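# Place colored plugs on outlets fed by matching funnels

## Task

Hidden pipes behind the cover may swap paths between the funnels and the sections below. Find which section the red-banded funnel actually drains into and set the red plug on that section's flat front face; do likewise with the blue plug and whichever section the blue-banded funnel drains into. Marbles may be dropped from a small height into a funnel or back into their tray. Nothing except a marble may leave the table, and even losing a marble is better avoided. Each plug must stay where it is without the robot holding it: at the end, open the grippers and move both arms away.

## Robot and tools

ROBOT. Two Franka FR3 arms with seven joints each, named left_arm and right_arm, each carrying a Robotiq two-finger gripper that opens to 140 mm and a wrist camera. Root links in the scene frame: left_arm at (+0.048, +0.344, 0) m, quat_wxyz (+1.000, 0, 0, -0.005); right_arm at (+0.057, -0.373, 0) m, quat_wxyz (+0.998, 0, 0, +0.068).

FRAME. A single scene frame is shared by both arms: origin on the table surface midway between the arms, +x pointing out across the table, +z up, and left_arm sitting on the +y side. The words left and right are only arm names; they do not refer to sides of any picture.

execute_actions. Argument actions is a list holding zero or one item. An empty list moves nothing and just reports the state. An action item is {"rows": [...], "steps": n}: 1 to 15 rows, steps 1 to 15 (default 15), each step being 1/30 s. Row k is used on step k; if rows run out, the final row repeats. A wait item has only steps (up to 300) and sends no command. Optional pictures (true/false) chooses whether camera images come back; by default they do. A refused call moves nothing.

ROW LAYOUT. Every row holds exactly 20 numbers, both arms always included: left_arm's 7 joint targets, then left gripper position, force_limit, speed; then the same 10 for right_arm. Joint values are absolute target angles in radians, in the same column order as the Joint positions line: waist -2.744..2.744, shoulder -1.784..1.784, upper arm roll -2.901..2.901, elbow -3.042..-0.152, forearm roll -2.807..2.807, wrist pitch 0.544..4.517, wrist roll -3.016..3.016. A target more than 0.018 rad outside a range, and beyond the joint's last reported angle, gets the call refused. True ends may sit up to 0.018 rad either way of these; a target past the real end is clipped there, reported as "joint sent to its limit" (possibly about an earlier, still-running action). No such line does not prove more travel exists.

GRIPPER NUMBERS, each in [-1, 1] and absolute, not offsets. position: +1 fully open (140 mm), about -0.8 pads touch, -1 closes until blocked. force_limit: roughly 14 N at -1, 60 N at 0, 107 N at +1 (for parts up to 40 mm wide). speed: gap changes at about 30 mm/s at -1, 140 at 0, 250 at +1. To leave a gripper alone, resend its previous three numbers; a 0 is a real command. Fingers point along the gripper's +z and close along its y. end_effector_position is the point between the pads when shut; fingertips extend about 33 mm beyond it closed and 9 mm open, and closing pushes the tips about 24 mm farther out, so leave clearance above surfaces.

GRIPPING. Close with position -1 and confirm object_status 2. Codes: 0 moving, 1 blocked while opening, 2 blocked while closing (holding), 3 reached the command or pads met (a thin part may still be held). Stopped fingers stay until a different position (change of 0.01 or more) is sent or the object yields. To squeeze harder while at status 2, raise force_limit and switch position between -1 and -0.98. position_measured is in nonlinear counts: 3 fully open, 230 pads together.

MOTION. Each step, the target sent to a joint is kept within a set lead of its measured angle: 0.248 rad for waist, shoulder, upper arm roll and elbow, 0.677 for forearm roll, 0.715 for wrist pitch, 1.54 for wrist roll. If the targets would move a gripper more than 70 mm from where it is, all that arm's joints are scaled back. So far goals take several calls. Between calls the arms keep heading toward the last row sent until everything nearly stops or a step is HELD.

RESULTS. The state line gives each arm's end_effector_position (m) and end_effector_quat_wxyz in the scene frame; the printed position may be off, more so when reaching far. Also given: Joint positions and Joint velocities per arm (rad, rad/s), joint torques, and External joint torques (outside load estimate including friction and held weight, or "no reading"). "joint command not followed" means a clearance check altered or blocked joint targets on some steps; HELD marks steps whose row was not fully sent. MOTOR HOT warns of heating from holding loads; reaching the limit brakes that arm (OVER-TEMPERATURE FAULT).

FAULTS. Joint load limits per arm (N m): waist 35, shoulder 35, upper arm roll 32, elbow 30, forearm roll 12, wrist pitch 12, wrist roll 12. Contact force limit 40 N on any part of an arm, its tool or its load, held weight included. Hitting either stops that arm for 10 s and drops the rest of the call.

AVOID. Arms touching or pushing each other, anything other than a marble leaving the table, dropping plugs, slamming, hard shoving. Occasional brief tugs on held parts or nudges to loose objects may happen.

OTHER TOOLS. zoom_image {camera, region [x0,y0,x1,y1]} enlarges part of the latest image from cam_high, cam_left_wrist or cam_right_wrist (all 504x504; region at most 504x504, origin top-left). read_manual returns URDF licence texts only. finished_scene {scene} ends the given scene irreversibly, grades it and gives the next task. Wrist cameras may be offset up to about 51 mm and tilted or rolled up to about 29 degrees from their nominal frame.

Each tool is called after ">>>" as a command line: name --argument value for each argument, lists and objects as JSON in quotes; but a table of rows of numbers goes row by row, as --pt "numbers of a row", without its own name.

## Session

>>> execute_actions --actions '[]'

Scene clock: 0.00 s of 6600.00 s.
left_arm: end_effector_position=(+0.1761, +0.7529, +0.2247) position_measured=3 object_status=3 end_effector_quat_wxyz=(-0.357, -0.552, +0.695, +0.293) | right_arm: end_effector_position=(+0.1377, -0.1125, +0.3402) position_measured=3 object_status=3 end_effector_quat_wxyz=(+0.144, -0.560, +0.629, -0.520)
Joint positions: left_arm=[ 0.891  0.183 -0.091 -2.026  0.65   1.451  0.828] | right_arm=[ 1.388 -0.213  0.442 -2.287 -0.557  1.144  2.057]
Joint velocities: left_arm=[-0.001  0.     0.001  0.001 -0.001 -0.    -0.   ] | right_arm=[-0.    -0.     0.001 -0.001  0.    -0.     0.001]
Joint torques (N m, as the joint torque sensors report them, + toward a larger angle): no reading
External joint torques (N m, as the arm's controller estimates them; a push from outside toward a larger angle lowers the number): no reading

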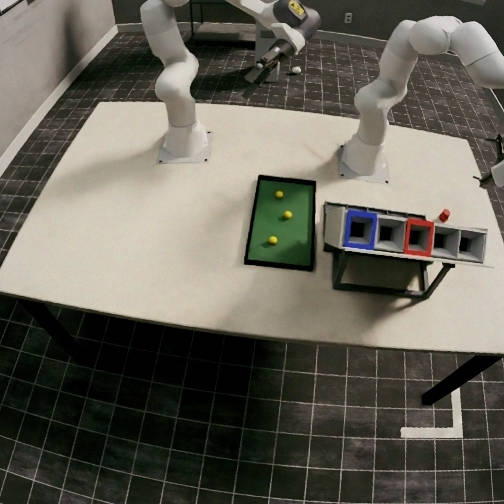

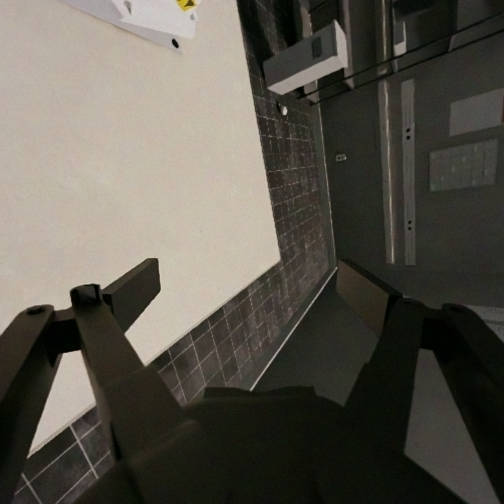

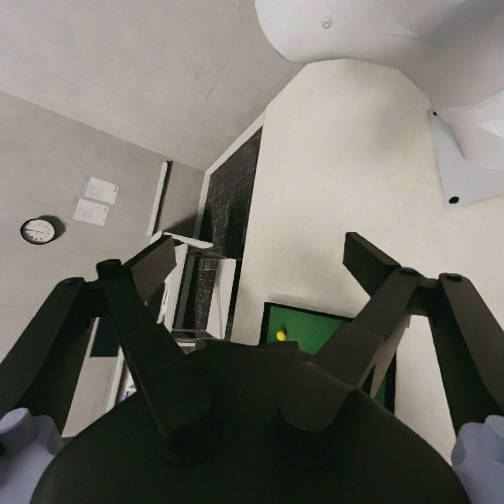

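>>> execute_actions --actions '[{"rows":[[0.8,-0.65,0,-2.25,0,1.6,0.66,0,-0.5,0,-0.3,-0.213,0.442,-2.287,-0.557,1.144,2.057,1,0,0]]}]' --pictures false

>>> execute_actions --actions '[{"steps":15}]' --pictures false

>>> execute_actions --actions '[{"rows":[[-0.908,-0.6,0,-2.5,0,1.9,0.66,0,-0.5,0,-0.3,-0.213,0.442,-2.287,-0.557,1.144,2.057,1,0,0]]}]'

>>> execute_actions --actions '[{"steps":20}]'

>>> execute_actions --actions '[{"rows":[[-0.908,-0.29,0,-2.67,0,2.38,0.66,0,-0.5,0,-0.3,-0.213,0.442,-2.287,-0.557,1.144,2.057,1,0,0]]}]' --pictures false

>>> execute_actions --actions '[{"rows":[[-0.908,-0.167,0,-2.707,0,2.54,0.66,0,-0.5,0,-0.3,-0.213,0.442,-2.287,-0.557,1.144,2.057,1,0,0]]}]' --pictures false

>>> execute_actions --actions '[{"steps":15}]'

Scene clock: 7.27 s of 6600.00 s.
left_arm: end_effector_position=(+0.2796, +0.6027, +0.3446) position_measured=108 object_status=0 end_effector_quat_wxyz=(+0.073, +0.727, -0.682, -0.031) | right_arm: end_effector_position=(+0.3277, -0.3284, +0.3392) position_measured=3 object_status=3 end_effector_quat_wxyz=(-0.152, -0.144, +0.831, -0.516)
Joint positions: left_arm=[ 0.805 -0.521 -0.005 -2.242  0.055  1.575  0.722] | right_arm=[ 0.274 -0.211  0.443 -2.284 -0.556  1.148  2.057]
Joint velocities: left_arm=[-0.033 -1.828  0.042  0.018 -0.427  0.149 -0.191] | right_arm=[-2.195  0.012 -0.128  0.001 -0.015 -0.001 -0.   ]
Joint torques (N m, as the joint torque sensors report them, + toward a larger angle): left_arm=[-1.83 -1.03  1.   20.63 -0.12  1.93 -0.04] | right_arm=[  6.88 -21.47   4.84  17.59  -0.78  -1.26   0.17]
External joint torques (N m, as the arm's controller estimates them; a push from outside toward a larger angle lowers the number): left_arm=[-2.05 -0.88  1.32  1.48 -1.2   0.19 -0.04] | right_arm=[-1.69  0.16  0.51 -1.36 -0.23  0.06  0.2 ]
Steps of this call (steps 1 to 90: nothing new was sent; then 3.77 s passed at rest; steps 91 to 105: all 15 steps of this action). Readings (joint positions | what the end effector reports):
91: left_arm=[0.883 0.167 -0.080 -2.046 0.604 1.462 0.823] | right_arm=[1.336 -0.217 0.463 -2.286 -0.554 1.147 2.057] | left_arm position_measured=3 object_status=0 | right_arm position_measured=3 object_status=3
92: left_arm=[0.874 0.140 -0.070 -2.074 0.550 1.470 0.817] | right_arm=[1.270 -0.218 0.464 -2.285 -0.553 1.147 2.057] | left_arm position_measured=10 object_status=0 | right_arm position_measured=3 object_status=3
94: left_arm=[0.856 0.077 -0.052 -2.125 0.440 1.489 0.804] | right_arm=[1.126 -0.216 0.456 -2.284 -0.554 1.147 2.057] | left_arm position_measured=25 object_status=0 | right_arm position_measured=3 object_status=3
98: left_arm=[0.825 -0.099 -0.023 -2.206 0.234 1.527 0.772] | right_arm=[0.822 -0.212 0.446 -2.284 -0.555 1.148 2.057] | left_arm position_measured=55 object_status=0 | right_arm position_measured=3 object_status=3
105: the state above

Scene clock: 7.77 s of 6600.00 s.
left_arm: end_effector_position=(+0.2912, +0.5924, +0.3882) position_measured=129 object_status=3 end_effector_quat_wxyz=(+0.000, +0.747, -0.665, -0.003) | right_arm: end_effector_position=(+0.3070, -0.4841, +0.3394) position_measured=3 object_status=3 end_effector_quat_wxyz=(-0.294, +0.098, +0.836, -0.453)
Joint positions: left_arm=[ 0.802 -0.652 -0.002 -2.249  0.005  1.596  0.675] | right_arm=[-0.298 -0.211  0.437 -2.287 -0.558  1.145  2.057]
Joint velocities: left_arm=[-0.     0.002  0.002 -0.001 -0.006  0.005 -0.038] | right_arm=[ 0.002 -0.01   0.033  0.001  0.001  0.001 -0.001]
Joint torques (N m, as the joint torque sensors report them, + toward a larger angle): left_arm=[-1.46 -7.01  0.69 25.36 -0.15  3.   -0.09] | right_arm=[ -0.75 -21.22  -0.63  20.39  -0.78  -0.85   0.18]
External joint torques (N m, as the arm's controller estimates them; a push from outside toward a larger angle lowers the number): left_arm=[-1.49  1.79  1.17  1.76 -0.95  0.56 -0.09] | right_arm=[-0.44 -2.23  1.88 -0.19  0.32 -0.1   0.21]
Steps of this call (steps 1 to 15: the robot went on to your last target). Readings (joint positions | what the end effector reports):
1: left_arm=[0.804 -0.574 -0.004 -2.239 0.042 1.580 0.716] | right_arm=[0.195 -0.211 0.442 -2.284 -0.556 1.148 2.057] | left_arm position_measured=116 object_status=0 | right_arm position_measured=3 object_status=3
2: left_arm=[0.803 -0.612 -0.003 -2.235 0.033 1.584 0.711] | right_arm=[0.117 -0.211 0.442 -2.284 -0.556 1.148 2.057] | left_arm position_measured=123 object_status=0 | right_arm position_measured=3 object_status=3
4: left_arm=[0.803 -0.649 -0.002 -2.233 0.021 1.590 0.702] | right_arm=[-0.041 -0.211 0.442 -2.284 -0.556 1.148 2.057] | left_arm position_measured=129 object_status=0 | right_arm position_measured=3 object_status=3
8: left_arm=[0.802 -0.654 -0.002 -2.244 0.010 1.595 0.688] | right_arm=[-0.262 -0.209 0.428 -2.286 -0.558 1.146 2.057] | left_arm position_measured=129 object_status=0 | right_arm position_measured=3 object_status=3
15: the state above

Scene clock: 8.27 s of 6600.00 s.
left_arm: end_effector_position=(+0.4026, +0.3501, +0.2744) position_measured=129 object_status=3 end_effector_quat_wxyz=(-0.018, -0.441, +0.897, +0.010) | right_arm: end_effector_position=(+0.3072, -0.4837, +0.3396) position_measured=3 object_status=3 end_effector_quat_wxyz=(-0.293, +0.097, +0.836, -0.453)
Joint positions: left_arm=[ 0.023 -0.599  0.001 -2.494  0.004  1.854  0.669] | right_arm=[-0.298 -0.211  0.439 -2.287 -0.558  1.145  2.057]
Joint velocities: left_arm=[-1.68   0.    -0.1   -0.027 -0.013  0.201 -0.009] | right_arm=[ 0.     0.001  0.     0.     0.001 -0.     0.   ]
Joint torques (N m, as the joint torque sensors report them, + toward a larger angle): left_arm=[  6.06 -10.44   3.77  24.77   0.27   2.54  -0.04] | right_arm=[ -0.87 -19.94  -0.15  20.26  -0.91  -0.87   0.2 ]
External joint torques (N m, as the arm's controller estimates them; a push from outside toward a larger angle lowers the number): left_arm=[-0.92  1.85  0.06  0.8  -0.68  0.5  -0.04] | right_arm=[-0.8  -0.85  2.11 -0.34  0.18 -0.12  0.24]
Steps of this call (steps 1 to 15: all 15 steps of this action). Readings (joint positions | what the end effector reports):
1: left_arm=[0.774 -0.655 0.007 -2.271 0.007 1.624 0.675] | right_arm=[-0.298 -0.211 0.438 -2.287 -0.558 1.145 2.057] | left_arm position_measured=129 object_status=3 | right_arm position_measured=3 object_status=3
2: left_arm=[0.737 -0.653 0.009 -2.304 0.007 1.649 0.675] | right_arm=[-0.298 -0.211 0.439 -2.287 -0.558 1.145 2.057] | left_arm position_measured=129 object_status=3 | right_arm position_measured=3 object_status=3
4: left_arm=[0.652 -0.637 0.010 -2.368 0.006 1.696 0.674] | right_arm=[-0.298 -0.211 0.439 -2.287 -0.558 1.145 2.057] | left_arm position_measured=129 object_status=3 | right_arm position_measured=3 object_status=3
8: left_arm=[0.440 -0.607 0.007 -2.457 0.005 1.776 0.672] | right_arm=[-0.298 -0.211 0.439 -2.287 -0.558 1.145 2.057] | left_arm position_measured=129 object_status=3 | right_arm position_measured=3 object_status=3
15: the state above

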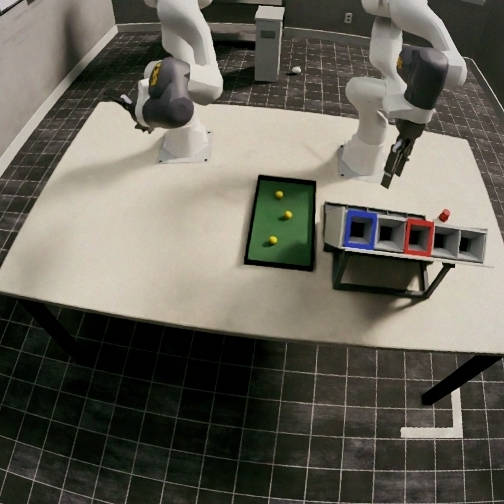

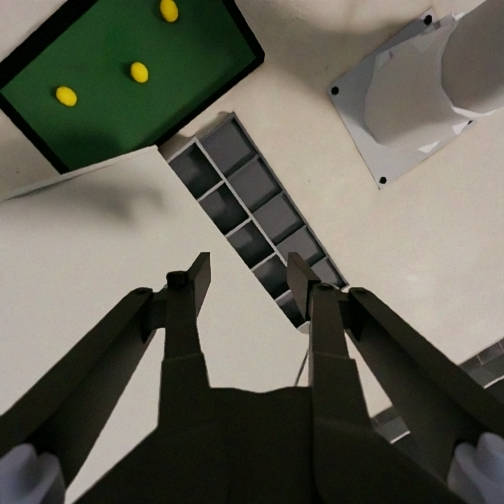

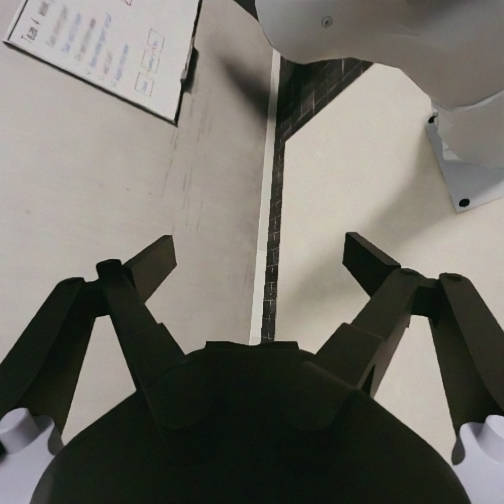

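Scene clock: 8.93 s of 6600.00 s.
left_arm: end_effector_position=(+0.2718, +0.0533, +0.2760) position_measured=129 object_status=3 end_effector_quat_wxyz=(+0.001, +0.006, +1.000, +0.003) | right_arm: end_effector_position=(+0.3072, -0.4837, +0.3396) position_measured=3 object_status=3 end_effector_quat_wxyz=(-0.293, +0.097, +0.836, -0.453)
Joint positions: left_arm=[-0.901 -0.599 -0.006 -2.498  0.002  1.897  0.665] | right_arm=[-0.298 -0.211  0.44  -2.287 -0.558  1.145  2.057]
Joint velocities: left_arm=[-0.064  0.     0.04  -0.004 -0.     0.004 -0.004] | right_arm=[ 0.001 -0.     0.002 -0.001  0.     0.001  0.004]
Joint torques (N m, as the joint torque sensors report them, + toward a larger angle): left_arm=[ -1.23 -10.74   1.86  25.88   0.1    2.83  -0.1 ] | right_arm=[ -1.   -20.72  -0.67  20.19  -0.77  -0.88   0.13]
External joint torques (N m, as the arm's controller estimates them; a push from outside toward a larger angle lowers the number): left_arm=[-1.95  0.66  1.65  1.48 -0.73  0.37 -0.1 ] | right_arm=[-1.12 -1.56  1.4  -0.42  0.3  -0.14  0.16]
Steps of this call (steps 1 to 20: the robot went on to your last target). Readings (joint positions | what the end effector reports):
1: left_arm=[-0.038 -0.599 0.001 -2.495 0.004 1.860 0.668] | right_arm=[-0.298 -0.211 0.439 -2.287 -0.558 1.145 2.057] | left_arm position_measured=129 object_status=3 | right_arm position_measured=3 object_status=3
2: left_arm=[-0.099 -0.599 0.001 -2.496 0.004 1.865 0.668] | right_arm=[-0.298 -0.211 0.439 -2.287 -0.558 1.145 2.057] | left_arm position_measured=129 object_status=3 | right_arm position_measured=3 object_status=3
4: left_arm=[-0.220 -0.599 0.000 -2.496 0.004 1.874 0.668] | right_arm=[-0.298 -0.211 0.439 -2.287 -0.558 1.145 2.057] | left_arm position_measured=129 object_status=3 | right_arm position_measured=3 object_status=3
8: left_arm=[-0.463 -0.599 -0.000 -2.497 0.003 1.885 0.667] | right_arm=[-0.298 -0.211 0.440 -2.287 -0.558 1.145 2.057] | left_arm position_measured=129 object_status=3 | right_arm position_measured=3 object_status=3
20: the state above

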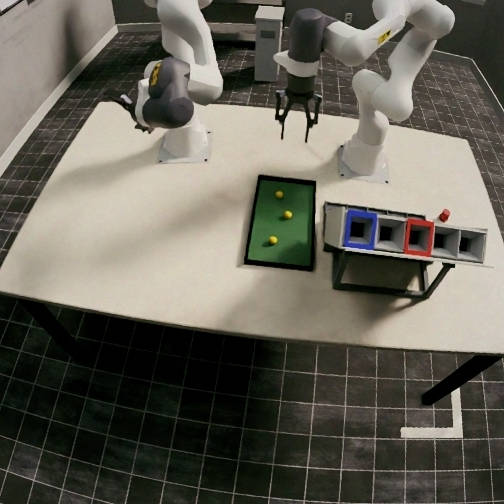

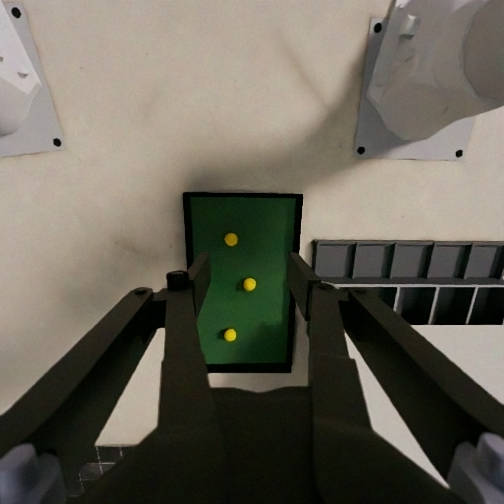

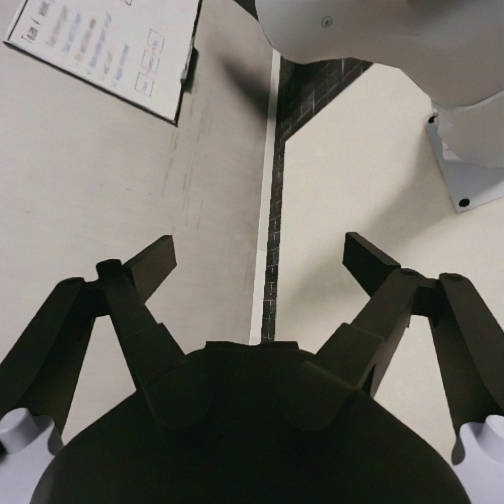

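Scene clock: 9.43 s of 6600.00 s.
left_arm: end_effector_position=(+0.2830, +0.0375, +0.1153) position_measured=129 object_status=3 end_effector_quat_wxyz=(-0.013, +0.006, +1.000, +0.019) | right_arm: end_effector_position=(+0.3072, -0.4837, +0.3396) position_measured=3 object_status=3 end_effector_quat_wxyz=(-0.293, +0.097, +0.836, -0.453)
Joint positions: left_arm=[-0.906 -0.289 -0.002 -2.671  0.002  2.337  0.664] | right_arm=[-0.298 -0.211  0.44  -2.287 -0.558  1.145  2.057]
Joint velocities: left_arm=[-0.001 -0.     0.002  0.013 -0.     0.251 -0.001] | right_arm=[-0.    -0.     0.     0.001 -0.001  0.001  0.002]
Joint torques (N m, as the joint torque sensors report them, + toward a larger angle): left_arm=[ -1.36 -19.31   0.54  22.51  -0.07   2.49  -0.05] | right_arm=[ -1.18 -20.63   0.4   19.55  -0.79  -0.93   0.18]
External joint torques (N m, as the arm's controller estimates them; a push from outside toward a larger angle lowers the number): left_arm=[-1.44 -0.9   0.7   2.04 -0.6   0.33 -0.05] | right_arm=[-1.22 -1.51  2.55 -1.09  0.29 -0.19  0.21]
Steps of this call (steps 1 to 15: all 15 steps of this action). Readings (joint positions | what the end effector reports):
1: left_arm=[-0.902 -0.585 -0.006 -2.509 0.002 1.937 0.665] | right_arm=[-0.298 -0.211 0.440 -2.287 -0.558 1.145 2.057] | left_arm position_measured=129 object_status=3 | right_arm position_measured=3 object_status=3
2: left_arm=[-0.902 -0.554 -0.005 -2.527 0.002 1.979 0.665] | right_arm=[-0.298 -0.211 0.440 -2.287 -0.558 1.145 2.057] | left_arm position_measured=129 object_status=3 | right_arm position_measured=3 object_status=3
4: left_arm=[-0.903 -0.474 -0.005 -2.570 0.002 2.056 0.665] | right_arm=[-0.298 -0.211 0.440 -2.287 -0.558 1.145 2.057] | left_arm position_measured=129 object_status=3 | right_arm position_measured=3 object_status=3
8: left_arm=[-0.905 -0.319 -0.002 -2.654 0.002 2.220 0.665] | right_arm=[-0.298 -0.211 0.440 -2.287 -0.558 1.145 2.057] | left_arm position_measured=129 object_status=3 | right_arm position_measured=3 object_status=3
15: the state above

Scene clock: 9.93 s of 6600.00 s.
left_arm: end_effector_position=(+0.2896, +0.0286, +0.0687) position_measured=129 object_status=3 end_effector_quat_wxyz=(-0.003, +0.006, +1.000, +0.006) | right_arm: end_effector_position=(+0.3072, -0.4837, +0.3396) position_measured=3 object_status=3 end_effector_quat_wxyz=(-0.293, +0.097, +0.836, -0.453)
Joint positions: left_arm=[-0.906 -0.168 -0.002 -2.708  0.002  2.527  0.664] | right_arm=[-0.299 -0.211  0.44  -2.287 -0.558  1.145  2.057]
Joint velocities: left_arm=[-0.001  0.001 -0.    -0.     0.001  0.064 -0.001] | right_arm=[ 0.001  0.001  0.    -0.001  0.002 -0.     0.001]
Joint torques (N m, as the joint torque sensors report them, + toward a larger angle): left_arm=[ -1.31 -20.42   0.25  21.67  -0.1    2.8    0.02] | right_arm=[ -1.37 -20.42   0.16  19.79  -0.74  -0.93   0.09]
External joint torques (N m, as the arm's controller estimates them; a push from outside toward a larger angle lowers the number): left_arm=[-1.25  0.58  0.45  2.57 -0.55  0.41  0.02] | right_arm=[-1.37 -1.34  2.36 -0.8   0.34 -0.18  0.12]
Steps of this call (steps 1 to 15: all 15 steps of this action). Readings (joint positions | what the end effector reports):
1: left_arm=[-0.906 -0.271 -0.002 -2.672 0.002 2.373 0.664] | right_arm=[-0.298 -0.211 0.440 -2.287 -0.558 1.145 2.057] | left_arm position_measured=129 object_status=3 | right_arm position_measured=3 object_status=3
2: left_arm=[-0.906 -0.240 -0.002 -2.678 0.002 2.405 0.664] | right_arm=[-0.298 -0.211 0.440 -2.287 -0.558 1.145 2.057] | left_arm position_measured=129 object_status=3 | right_arm position_measured=3 object_status=3
4: left_arm=[-0.906 -0.194 -0.002 -2.697 0.002 2.448 0.664] | right_arm=[-0.298 -0.211 0.440 -2.287 -0.558 1.145 2.057] | left_arm position_measured=129 object_status=3 | right_arm position_measured=3 object_status=3
8: left_arm=[-0.906 -0.168 -0.002 -2.709 0.002 2.494 0.664] | right_arm=[-0.298 -0.211 0.440 -2.287 -0.558 1.145 2.057] | left_arm position_measured=129 object_status=3 | right_arm position_measured=3 object_status=3
15: the state above

Scene clock: 10.43 s of 6600.00 s.
left_arm: end_effector_position=(+0.2915, +0.0261, +0.0696) position_measured=129 object_status=3 end_effector_quat_wxyz=(-0.000, +0.006, +1.000, +0.002) | right_arm: end_effector_position=(+0.3072, -0.4837, +0.3396) position_measured=3 object_status=3 end_effector_quat_wxyz=(-0.293, +0.097, +0.836, -0.453)
Joint positions: left_arm=[-0.906 -0.168 -0.002 -2.708  0.002  2.537  0.664] | right_arm=[-0.299 -0.211  0.44  -2.287 -0.558  1.145  2.057]
Joint velocities: left_arm=[ 0.    -0.     0.001 -0.    -0.001  0.003  0.   ] | right_arm=[-0.001 -0.001 -0.002 -0.     0.    -0.001  0.001]
Joint torques (N m, as the joint torque sensors report them, + toward a larger angle): left_arm=[ -0.99 -19.65   0.19  21.62  -0.21   2.87   0.03] | right_arm=[ -0.76 -20.32   0.42  19.67  -0.74  -0.81   0.07]
External joint torques (N m, as the arm's controller estimates them; a push from outside toward a larger angle lowers the number): left_arm=[-1.01  1.49  0.31  2.37 -0.65  0.42  0.03] | right_arm=[-0.62 -1.12  2.76 -0.99  0.36 -0.05  0.1 ]
Steps of this call (steps 1 to 15: the robot went on to your last target). Readings (joint positions | what the end effector reports):
1: left_arm=[-0.906 -0.168 -0.002 -2.708 0.002 2.529 0.664] | right_arm=[-0.299 -0.211 0.440 -2.287 -0.558 1.145 2.057] | left_arm position_measured=129 object_status=3 | right_arm position_measured=3 object_status=3
2: left_arm=[-0.906 -0.168 -0.002 -2.708 0.002 2.530 0.664] | right_arm=[-0.299 -0.211 0.440 -2.287 -0.558 1.145 2.057] | left_arm position_measured=129 object_status=3 | right_arm position_measured=3 object_status=3
4: left_arm=[-0.906 -0.168 -0.002 -2.708 0.002 2.533 0.664] | right_arm=[-0.299 -0.211 0.440 -2.287 -0.558 1.145 2.057] | left_arm position_measured=129 object_status=3 | right_arm position_measured=3 object_status=3
8: left_arm=[-0.906 -0.168 -0.002 -2.708 0.002 2.535 0.664] | right_arm=[-0.299 -0.211 0.440 -2.287 -0.558 1.145 2.057] | left_arm position_measured=129 object_status=3 | right_arm position_measured=3 object_status=3
15: the state above
All arms were judged still, so your last target was given up. Only a new action makes them travel on or press farther. Fingers that are still opening or closing keep moving.

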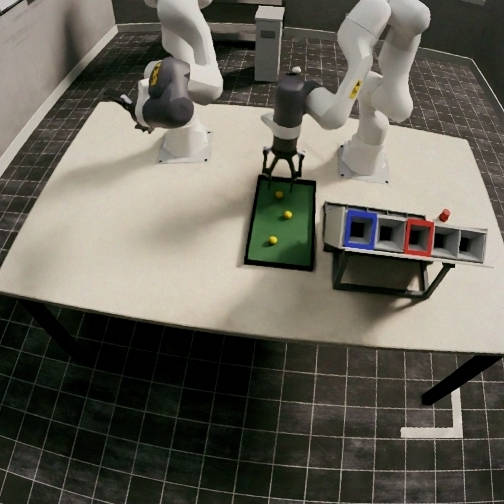

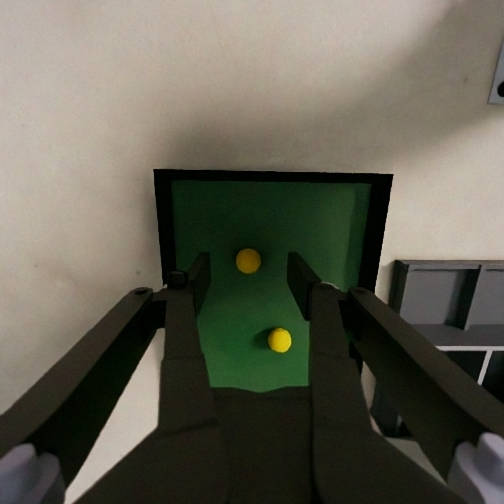

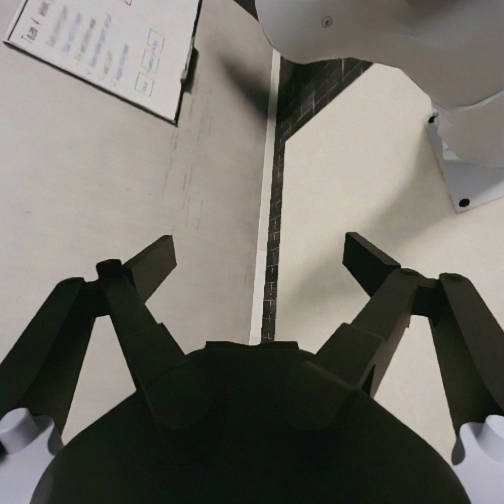

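>>> execute_actions --actions '[{"rows":[[-0.908,-0.077,0,-2.717,0,2.642,0.66,-0.15,-0.5,0,-0.3,-0.213,0.442,-2.287,-0.557,1.144,2.057,1,0,0]]}]' --pictures false

>>> execute_actions --actions '[{"rows":[[-0.908,-0.077,0,-2.717,0,2.642,0.66,-1,-0.5,-0.5,-0.3,-0.213,0.442,-2.287,-0.557,1.144,2.057,1,0,0]]}]' --pictures false

>>> execute_actions --actions '[{"steps":4}]' --pictures false

>>> execute_actions --actions '[{"rows":[[-0.8,-0.5,0,-2.0,0,1.5,1.0,-1,-0.5,-0.5,-0.3,-0.213,0.442,-2.287,-0.557,1.144,2.057,1,0,0]]}]' --pictures false

>>> execute_actions --actions '[{"steps":14}]' --pictures false

>>> execute_actions --actions '[{"rows":[[-0.3,0.0,0,-1.4,0,1.4,1.3,-1,-0.5,-0.5,-0.3,-0.213,0.442,-2.287,-0.557,1.144,2.057,1,0,0]]}]' --pictures false

>>> execute_actions --actions '[{"rows":[[-0.17,0.36,0,-1.034,0,1.394,1.4,-1,-0.5,-0.5,-0.3,-0.213,0.442,-2.287,-0.557,1.144,2.057,1,0,0]]}]' --pictures false

>>> execute_actions --actions '[{"rows":[[-0.17,0.296,0,-1.263,0,1.559,1.4,-1,-0.5,-0.5,-0.3,-0.213,0.442,-2.287,-0.557,1.144,2.057,1,0,0]]}]' --pictures false

>>> execute_actions --actions '[{"steps":6}]'

Scene clock: 22.37 s of 6600.00 s.
left_arm: end_effector_position=(+0.2914, +0.0260, +0.0386) position_measured=148 object_status=3 end_effector_quat_wxyz=(-0.001, +0.006, +1.000, +0.003) | right_arm: end_effector_position=(+0.3072, -0.4837, +0.3396) position_measured=3 object_status=3 end_effector_quat_wxyz=(-0.293, +0.097, +0.836, -0.453)
Joint positions: left_arm=[-0.906 -0.079 -0.001 -2.718  0.002  2.634  0.664] | right_arm=[-0.299 -0.211  0.44  -2.287 -0.558  1.145  2.057]
Joint velocities: left_arm=[ 0.001  0.    -0.     0.001 -0.001  0.033 -0.   ] | right_arm=[ 0.     0.001 -0.001 -0.001  0.001 -0.001  0.001]
Joint torques (N m, as the joint torque sensors report them, + toward a larger angle): left_arm=[ -1.56 -21.34   0.86  20.54  -0.19   2.77  -0.04] | right_arm=[ -1.33 -20.75   0.29  19.72  -0.81  -0.88   0.12]
External joint torques (N m, as the arm's controller estimates them; a push from outside toward a larger angle lowers the number): left_arm=[-1.58  1.52  0.91  2.78 -0.57  0.34 -0.04] | right_arm=[-1.27 -1.64  2.54 -0.87  0.28 -0.12  0.15]
Steps of this call (steps 1 to 90: nothing new was sent; then 8.43 s passed at rest; steps 91 to 105: all 15 steps of this action). Readings (joint positions | what the end effector reports):
91: left_arm=[-0.906 -0.154 -0.001 -2.706 0.002 2.556 0.664] | right_arm=[-0.299 -0.211 0.440 -2.287 -0.558 1.145 2.057] | left_arm position_measured=129 object_status=0 | right_arm position_measured=3 object_status=3
92: left_arm=[-0.906 -0.131 -0.001 -2.706 0.002 2.573 0.664] | right_arm=[-0.299 -0.211 0.440 -2.287 -0.558 1.145 2.057] | left_arm position_measured=135 object_status=0 | right_arm position_measured=3 object_status=3
94: left_arm=[-0.906 -0.097 -0.001 -2.714 0.002 2.594 0.664] | right_arm=[-0.299 -0.211 0.440 -2.287 -0.558 1.145 2.057] | left_arm position_measured=148 object_status=0 | right_arm position_measured=3 object_status=3
98: left_arm=[-0.906 -0.079 -0.001 -2.719 0.002 2.617 0.664] | right_arm=[-0.299 -0.211 0.440 -2.287 -0.558 1.145 2.057] | left_arm position_measured=148 object_status=0 | right_arm position_measured=3 object_status=3
105: the state above

Scene clock: 22.87 s of 6600.00 s.
left_arm: end_effector_position=(+0.2924, +0.0247, +0.0391) position_measured=197 object_status=0 end_effector_quat_wxyz=(+0.000, +0.006, +1.000, +0.001) | right_arm: end_effector_position=(+0.3072, -0.4837, +0.3396) position_measured=3 object_status=3 end_effector_quat_wxyz=(-0.293, +0.097, +0.836, -0.453)
Joint positions: left_arm=[-0.906 -0.079 -0.001 -2.718  0.002  2.639  0.664] | right_arm=[-0.299 -0.211  0.44  -2.287 -0.558  1.145  2.057]
Joint velocities: left_arm=[ 0.002 -0.     0.    -0.001  0.     0.001 -0.   ] | right_arm=[-0.001 -0.    -0.    -0.    -0.001  0.     0.001]
Joint torques (N m, as the joint torque sensors report them, + toward a larger angle): left_arm=[ -2.06 -21.38   0.48  19.85  -0.29   2.91  -0.01] | right_arm=[ -1.3  -20.76   0.29  19.3   -0.79  -0.89   0.13]
External joint torques (N m, as the arm's controller estimates them; a push from outside toward a larger angle lowers the number): left_arm=[-2.11  1.47  0.49  2.08 -0.66  0.45 -0.01] | right_arm=[-1.26 -1.65  2.52 -1.31  0.3  -0.14  0.17]
Steps of this call (steps 1 to 15: all 15 steps of this action). Readings (joint positions | what the end effector reports):
1: left_arm=[-0.906 -0.079 -0.001 -2.718 0.002 2.635 0.664] | right_arm=[-0.299 -0.211 0.440 -2.287 -0.558 1.145 2.057] | left_arm position_measured=148 object_status=0 | right_arm position_measured=3 object_status=3
2: left_arm=[-0.906 -0.079 -0.001 -2.718 0.002 2.636 0.664] | right_arm=[-0.299 -0.211 0.440 -2.287 -0.558 1.145 2.057] | left_arm position_measured=152 object_status=0 | right_arm position_measured=3 object_status=3
4: left_arm=[-0.906 -0.079 -0.001 -2.718 0.002 2.637 0.664] | right_arm=[-0.299 -0.211 0.440 -2.287 -0.558 1.145 2.057] | left_arm position_measured=161 object_status=0 | right_arm position_measured=3 object_status=3
8: left_arm=[-0.906 -0.079 -0.001 -2.718 0.002 2.638 0.664] | right_arm=[-0.299 -0.211 0.440 -2.287 -0.558 1.145 2.057] | left_arm position_measured=180 object_status=0 | right_arm position_measured=3 object_status=3
15: the state above

Scene clock: 23.00 s of 6600.00 s.
left_arm: end_effector_position=(+0.2925, +0.0247, +0.0391) position_measured=197 object_status=2 end_effector_quat_wxyz=(+0.000, +0.006, +1.000, +0.000) | right_arm: end_effector_position=(+0.3072, -0.4837, +0.3396) position_measured=3 object_status=3 end_effector_quat_wxyz=(-0.293, +0.097, +0.836, -0.453)
Joint positions: left_arm=[-0.906 -0.079 -0.001 -2.718  0.002  2.639  0.664] | right_arm=[-0.299 -0.211  0.44  -2.287 -0.558  1.145  2.057]
Joint velocities: left_arm=[ 0.001  0.    -0.001  0.001  0.001  0.001  0.001] | right_arm=[-0.     0.001  0.    -0.001  0.     0.001  0.   ]
Joint torques (N m, as the joint torque sensors report them, + toward a larger angle): left_arm=[ -1.91 -21.71   0.59  19.68  -0.33   2.87  -0.08] | right_arm=[ -0.24 -20.64  -0.29  20.07  -0.77  -0.81   0.21]
External joint torques (N m, as the arm's controller estimates them; a push from outside toward a larger angle lowers the number): left_arm=[-1.89  1.08  0.68  1.86 -0.71  0.41 -0.08] | right_arm=[-0.21 -1.54  1.93 -0.51  0.31 -0.06  0.24]
Steps of this call (steps 1 to 4: the robot went on to your last target). Readings (joint positions | what the end effector reports):
1: left_arm=[-0.906 -0.079 -0.001 -2.718 0.002 2.639 0.664] | right_arm=[-0.299 -0.211 0.440 -2.287 -0.558 1.145 2.057] | left_arm position_measured=197 object_status=0 | right_arm position_measured=3 object_status=3
2: left_arm=[-0.906 -0.079 -0.001 -2.718 0.002 2.639 0.664] | right_arm=[-0.299 -0.211 0.440 -2.287 -0.558 1.145 2.057] | left_arm position_measured=197 object_status=2 | right_arm position_measured=3 object_status=3
4: the state above

Scene clock: 23.50 s of 6600.00 s.
left_arm: end_effector_position=(+0.3586, +0.0089, +0.3599) position_measured=197 object_status=2 end_effector_quat_wxyz=(+0.043, +0.043, +0.997, -0.041) | right_arm: end_effector_position=(+0.3072, -0.4837, +0.3396) position_measured=3 object_status=3 end_effector_quat_wxyz=(-0.293, +0.097, +0.836, -0.453)
Joint positions: left_arm=[-0.813 -0.442 -0.002 -2.194  0.002  1.871  0.833] | right_arm=[-0.299 -0.211  0.44  -2.287 -0.558  1.145  2.057]
Joint velocities: left_arm=[ 0.057 -0.366  0.001  1.263  0.    -1.115  0.288] | right_arm=[-0.001  0.002 -0.    -0.001 -0.     0.001 -0.   ]
Joint torques (N m, as the joint torque sensors report them, + toward a larger angle): left_arm=[  0.33 -15.86  -0.28  21.43   0.52   1.21   0.31] | right_arm=[ -0.94 -19.87  -0.2   19.29  -0.83  -0.76   0.15]
External joint torques (N m, as the arm's controller estimates them; a push from outside toward a larger angle lowers the number): left_arm=[ 0.79 -1.99  0.44  4.23 -0.25 -0.54  0.31] | right_arm=[-0.86 -0.83  2.07 -1.27  0.26 -0.01  0.18]
Steps of this call (steps 1 to 15: all 15 steps of this action). Readings (joint positions | what the end effector reports):
1: left_arm=[-0.895 -0.093 -0.005 -2.699 0.002 2.576 0.679] | right_arm=[-0.299 -0.211 0.440 -2.287 -0.558 1.145 2.057] | left_arm position_measured=197 object_status=2 | right_arm position_measured=3 object_status=3
2: left_arm=[-0.882 -0.122 -0.005 -2.669 0.002 2.514 0.694] | right_arm=[-0.299 -0.211 0.440 -2.287 -0.558 1.145 2.057] | left_arm position_measured=197 object_status=2 | right_arm position_measured=3 object_status=3
4: left_arm=[-0.860 -0.189 -0.004 -2.599 0.002 2.401 0.721] | right_arm=[-0.299 -0.211 0.440 -2.287 -0.558 1.145 2.057] | left_arm position_measured=197 object_status=2 | right_arm position_measured=3 object_status=3
8: left_arm=[-0.835 -0.313 -0.002 -2.465 0.002 2.197 0.764] | right_arm=[-0.299 -0.211 0.440 -2.287 -0.558 1.145 2.057] | left_arm position_measured=197 object_status=2 | right_arm position_measured=3 object_status=3
15: the state above

Scene clock: 23.97 s of 6600.00 s.
left_arm: end_effector_position=(+0.3196, +0.0574, +0.4444) position_measured=197 object_status=2 end_effector_quat_wxyz=(+0.013, +0.100, +0.995, -0.009) | right_arm: end_effector_position=(+0.3072, -0.4837, +0.3396) position_measured=3 object_status=3 end_effector_quat_wxyz=(-0.293, +0.097, +0.836, -0.453)
Joint positions: left_arm=[-0.802 -0.502 -0.001 -2.     0.002  1.53   0.958] | right_arm=[-0.299 -0.211  0.44  -2.287 -0.558  1.145  2.057]
Joint velocities: left_arm=[ 0.     0.012 -0.002  0.     0.001 -0.168  0.127] | right_arm=[ 0.002  0.001 -0.    -0.    -0.    -0.001 -0.   ]
Joint torques (N m, as the joint torque sensors report them, + toward a larger angle): left_arm=[  1.18 -11.91   0.25  25.1    0.15   2.39   0.34] | right_arm=[ -1.25 -19.96  -0.04  19.76  -0.84  -0.91   0.06]
External joint torques (N m, as the arm's controller estimates them; a push from outside toward a larger angle lowers the number): left_arm=[ 1.27  2.27  0.81  1.35 -0.65 -0.24  0.34] | right_arm=[-1.33 -0.74  2.09 -0.91  0.24 -0.16  0.09]
Steps of this call (steps 1 to 14: the robot went on to your last target). Readings (joint positions | what the end effector reports):
1: left_arm=[-0.811 -0.453 -0.002 -2.151 0.002 1.829 0.844] | right_arm=[-0.299 -0.211 0.440 -2.287 -0.558 1.145 2.057] | left_arm position_measured=197 object_status=2 | right_arm position_measured=3 object_status=3
2: left_arm=[-0.809 -0.465 -0.001 -2.111 0.002 1.785 0.856] | right_arm=[-0.299 -0.211 0.440 -2.287 -0.558 1.145 2.057] | left_arm position_measured=197 object_status=2 | right_arm position_measured=3 object_status=3
4: left_arm=[-0.805 -0.488 -0.001 -2.046 0.002 1.699 0.882] | right_arm=[-0.299 -0.211 0.440 -2.287 -0.558 1.145 2.057] | left_arm position_measured=197 object_status=2 | right_arm position_measured=3 object_status=3
8: left_arm=[-0.803 -0.508 -0.001 -2.002 0.002 1.594 0.923] | right_arm=[-0.299 -0.211 0.440 -2.287 -0.558 1.145 2.057] | left_arm position_measured=197 object_status=2 | right_arm position_measured=3 object_status=3
14: the state above

Scene clock: 24.47 s of 6600.00 s.
left_arm: end_effector_position=(+0.5590, +0.1814, +0.4715) position_measured=197 object_status=2 end_effector_quat_wxyz=(+0.002, -0.036, +0.999, -0.001) | right_arm: end_effector_position=(+0.3072, -0.4837, +0.3396) position_measured=3 object_status=3 end_effector_quat_wxyz=(-0.293, +0.097, +0.836, -0.453)
Joint positions: left_arm=[-0.306 -0.006  0.009 -1.423 -0.001  1.421  1.191] | right_arm=[-0.299 -0.211  0.44  -2.287 -0.558  1.145  2.057]
Joint velocities: left_arm=[ 0.179  0.127  0.015  0.24  -0.001 -0.104  0.35 ] | right_arm=[-0.001  0.001  0.    -0.001  0.     0.001 -0.   ]
Joint torques (N m, as the joint torque sensors report them, + toward a larger angle): left_arm=[ -4.82 -31.65  -7.08  26.64   0.74   1.87   0.3 ] | right_arm=[ -1.33 -20.38   0.11  19.78  -0.74  -0.9    0.22]
External joint torques (N m, as the arm's controller estimates them; a push from outside toward a larger angle lowers the number): left_arm=[ 2.01  2.31 -0.38  3.12  0.77 -0.46  0.3 ] | right_arm=[-1.26 -1.37  2.36 -0.76  0.34 -0.14  0.25]
Steps of this call (steps 1 to 15: all 15 steps of this action). Readings (joint positions | what the end effector reports):
1: left_arm=[-0.764 -0.471 -0.015 -1.956 -0.001 1.507 0.980] | right_arm=[-0.299 -0.211 0.440 -2.287 -0.558 1.145 2.057] | left_arm position_measured=197 object_status=2 | right_arm position_measured=3 object_status=3
2: left_arm=[-0.720 -0.427 -0.018 -1.904 -0.001 1.498 0.999] | right_arm=[-0.299 -0.211 0.440 -2.287 -0.558 1.145 2.057] | left_arm position_measured=197 object_status=2 | right_arm position_measured=3 object_status=3
4: left_arm=[-0.635 -0.341 -0.016 -1.812 -0.001 1.482 1.032] | right_arm=[-0.299 -0.211 0.440 -2.287 -0.558 1.145 2.057] | left_arm position_measured=197 object_status=2 | right_arm position_measured=3 object_status=3
8: left_arm=[-0.476 -0.176 -0.011 -1.644 -0.002 1.458 1.084] | right_arm=[-0.299 -0.211 0.440 -2.287 -0.558 1.145 2.057] | left_arm position_measured=197 object_status=2 | right_arm position_measured=3 object_status=3
15: the state above

Scene clock: 24.97 s of 6600.00 s.
left_arm: end_effector_position=(+0.6780, +0.2299, +0.4232) position_measured=197 object_status=2 end_effector_quat_wxyz=(-0.005, -0.021, +1.000, +0.001) | right_arm: end_effector_position=(+0.3072, -0.4837, +0.3396) position_measured=3 object_status=3 end_effector_quat_wxyz=(-0.293, +0.097, +0.836, -0.453)
Joint positions: left_arm=[-0.17   0.366  0.002 -1.041 -0.001  1.398  1.351] | right_arm=[-0.299 -0.211  0.44  -2.287 -0.558  1.145  2.057]
Joint velocities: left_arm=[ 0.    -0.062 -0.007  0.077 -0.    -0.003  0.15 ] | right_arm=[ 0.     0.001  0.    -0.    -0.001 -0.001 -0.001]
Joint torques (N m, as the joint torque sensors report them, + toward a larger angle): left_arm=[  0.24 -43.99  -0.15  24.62   0.98   1.96   0.42] | right_arm=[ -0.75 -20.08  -0.42  20.1   -0.75  -0.77   0.16]
External joint torques (N m, as the arm's controller estimates them; a push from outside toward a larger angle lowers the number): left_arm=[ 0.   -2.99 -0.65  2.89  0.17 -0.37  0.42] | right_arm=[-0.74 -0.94  1.79 -0.49  0.33 -0.01  0.19]
Steps of this call (steps 1 to 15: all 15 steps of this action). Readings (joint positions | what the end effector reports):
1: left_arm=[-0.285 0.027 -0.000 -1.370 -0.001 1.410 1.205] | right_arm=[-0.299 -0.211 0.440 -2.287 -0.558 1.145 2.057] | left_arm position_measured=197 object_status=2 | right_arm position_measured=3 object_status=3
2: left_arm=[-0.263 0.073 -0.003 -1.309 -0.001 1.410 1.218] | right_arm=[-0.299 -0.211 0.440 -2.287 -0.558 1.145 2.057] | left_arm position_measured=197 object_status=2 | right_arm position_measured=3 object_status=3
4: left_arm=[-0.224 0.177 -0.002 -1.189 -0.001 1.408 1.245] | right_arm=[-0.299 -0.211 0.440 -2.287 -0.558 1.145 2.057] | left_arm position_measured=197 object_status=2 | right_arm position_measured=3 object_status=3
8: left_arm=[-0.177 0.335 0.003 -1.071 -0.001 1.404 1.298] | right_arm=[-0.299 -0.211 0.440 -2.287 -0.558 1.145 2.057] | left_arm position_measured=197 object_status=2 | right_arm position_measured=3 object_status=3
15: the state above

Scene clock: 25.47 s of 6600.00 s.
left_arm: end_effector_position=(+0.6763, +0.2300, +0.3772) position_measured=197 object_status=2 end_effector_quat_wxyz=(-0.007, -0.002, +1.000, +0.001) | right_arm: end_effector_position=(+0.3072, -0.4837, +0.3396) position_measured=3 object_status=3 end_effector_quat_wxyz=(-0.293, +0.097, +0.836, -0.453)
Joint positions: left_arm=[-0.17   0.299  0.002 -1.262 -0.001  1.548  1.387] | right_arm=[-0.299 -0.211  0.44  -2.287 -0.558  1.145  2.057]
Joint velocities: left_arm=[ 0.    -0.02  -0.001  0.     0.002  0.053  0.029] | right_arm=[ 0.001  0.001 -0.    -0.    -0.     0.001  0.   ]
Joint torques (N m, as the joint torque sensors report them, + toward a larger angle): left_arm=[  0.11 -43.15  -0.87  24.77   0.89   2.52   0.28] | right_arm=[ -0.73 -20.04  -0.12  19.53  -0.86  -0.96   0.11]
External joint torques (N m, as the arm's controller estimates them; a push from outside toward a larger angle lowers the number): left_arm=[ 0.1  -2.76 -1.17  1.62  0.08  0.18  0.28] | right_arm=[-0.71 -0.92  2.1  -1.08  0.22 -0.21  0.15]
Steps of this call (steps 1 to 15: all 15 steps of this action). Readings (joint positions | what the end effector reports):
1: left_arm=[-0.170 0.337 0.002 -1.099 -0.001 1.429 1.355] | right_arm=[-0.299 -0.211 0.440 -2.287 -0.558 1.145 2.057] | left_arm position_measured=197 object_status=2 | right_arm position_measured=3 object_status=3
2: left_arm=[-0.170 0.317 0.002 -1.151 -0.001 1.451 1.360] | right_arm=[-0.299 -0.211 0.440 -2.287 -0.558 1.145 2.057] | left_arm position_measured=197 object_status=2 | right_arm position_measured=3 object_status=3
4: left_arm=[-0.170 0.304 0.002 -1.212 -0.001 1.484 1.367] | right_arm=[-0.299 -0.211 0.440 -2.287 -0.558 1.145 2.057] | left_arm position_measured=197 object_status=2 | right_arm position_measured=3 object_status=3
8: left_arm=[-0.170 0.304 0.002 -1.256 -0.001 1.522 1.377] | right_arm=[-0.299 -0.211 0.440 -2.287 -0.558 1.145 2.057] | left_arm position_measured=197 object_status=2 | right_arm position_measured=3 object_status=3
15: the state above

Scene clock: 25.67 s of 6600.00 s.
left_arm: end_effector_position=(+0.6781, +0.2297, +0.3783) position_measured=197 object_status=2 end_effector_quat_wxyz=(-0.003, -0.000, +1.000, +0.000) | right_arm: end_effector_position=(+0.3072, -0.4837, +0.3396) position_measured=3 object_status=3 end_effector_quat_wxyz=(-0.293, +0.097, +0.836, -0.453)
Joint positions: left_arm=[-0.17   0.298  0.001 -1.262 -0.001  1.554  1.392] | right_arm=[-0.299 -0.211  0.44  -2.287 -0.558  1.145  2.057]
Joint velocities: left_arm=[ 0.002 -0.001 -0.001 -0.001  0.     0.015  0.014] | right_arm=[-0.001  0.    -0.001  0.     0.    -0.001 -0.001]
Joint torques (N m, as the joint torque sensors report them, + toward a larger angle): left_arm=[ -0.08 -42.83  -0.87  24.89   0.85   2.76   0.38] | right_arm=[ -1.12 -20.     0.09  20.21  -0.79  -0.85   0.09]
External joint torques (N m, as the arm's controller estimates them; a push from outside toward a larger angle lowers the number): left_arm=[-0.07 -1.73 -1.15  1.39  0.04  0.36  0.38] | right_arm=[-1.11 -0.86  2.31 -0.4   0.29 -0.1   0.12]
Steps of this call (steps 1 to 6: the robot went on to your last target). Readings (joint positions | what the end effector reports):
1: left_arm=[-0.170 0.299 0.002 -1.262 -0.001 1.549 1.388] | right_arm=[-0.299 -0.211 0.440 -2.287 -0.558 1.145 2.057] | left_arm position_measured=197 object_status=2 | right_arm position_measured=3 object_status=3
2: left_arm=[-0.170 0.298 0.001 -1.262 -0.001 1.551 1.389] | right_arm=[-0.299 -0.211 0.440 -2.287 -0.558 1.145 2.057] | left_arm position_measured=197 object_status=2 | right_arm position_measured=3 object_status=3
4: left_arm=[-0.170 0.298 0.001 -1.262 -0.001 1.552 1.390] | right_arm=[-0.299 -0.211 0.440 -2.287 -0.558 1.145 2.057] | left_arm position_measured=197 object_status=2 | right_arm position_measured=3 object_status=3
6: the state above

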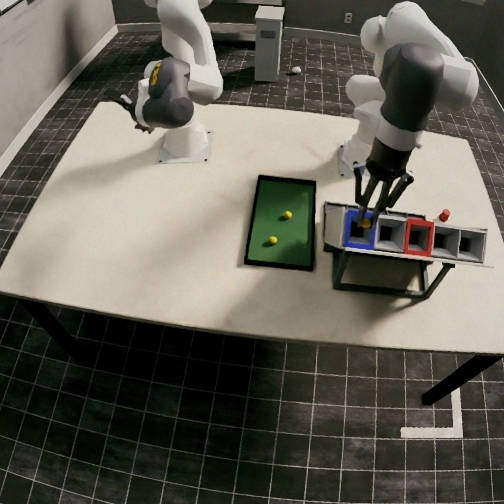

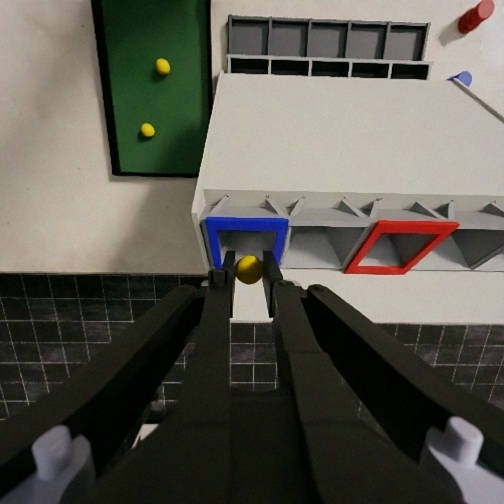

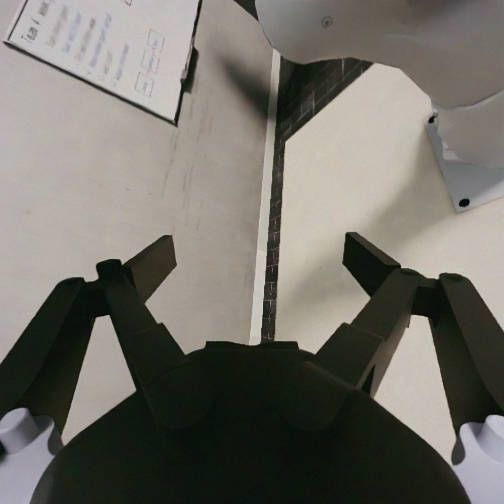

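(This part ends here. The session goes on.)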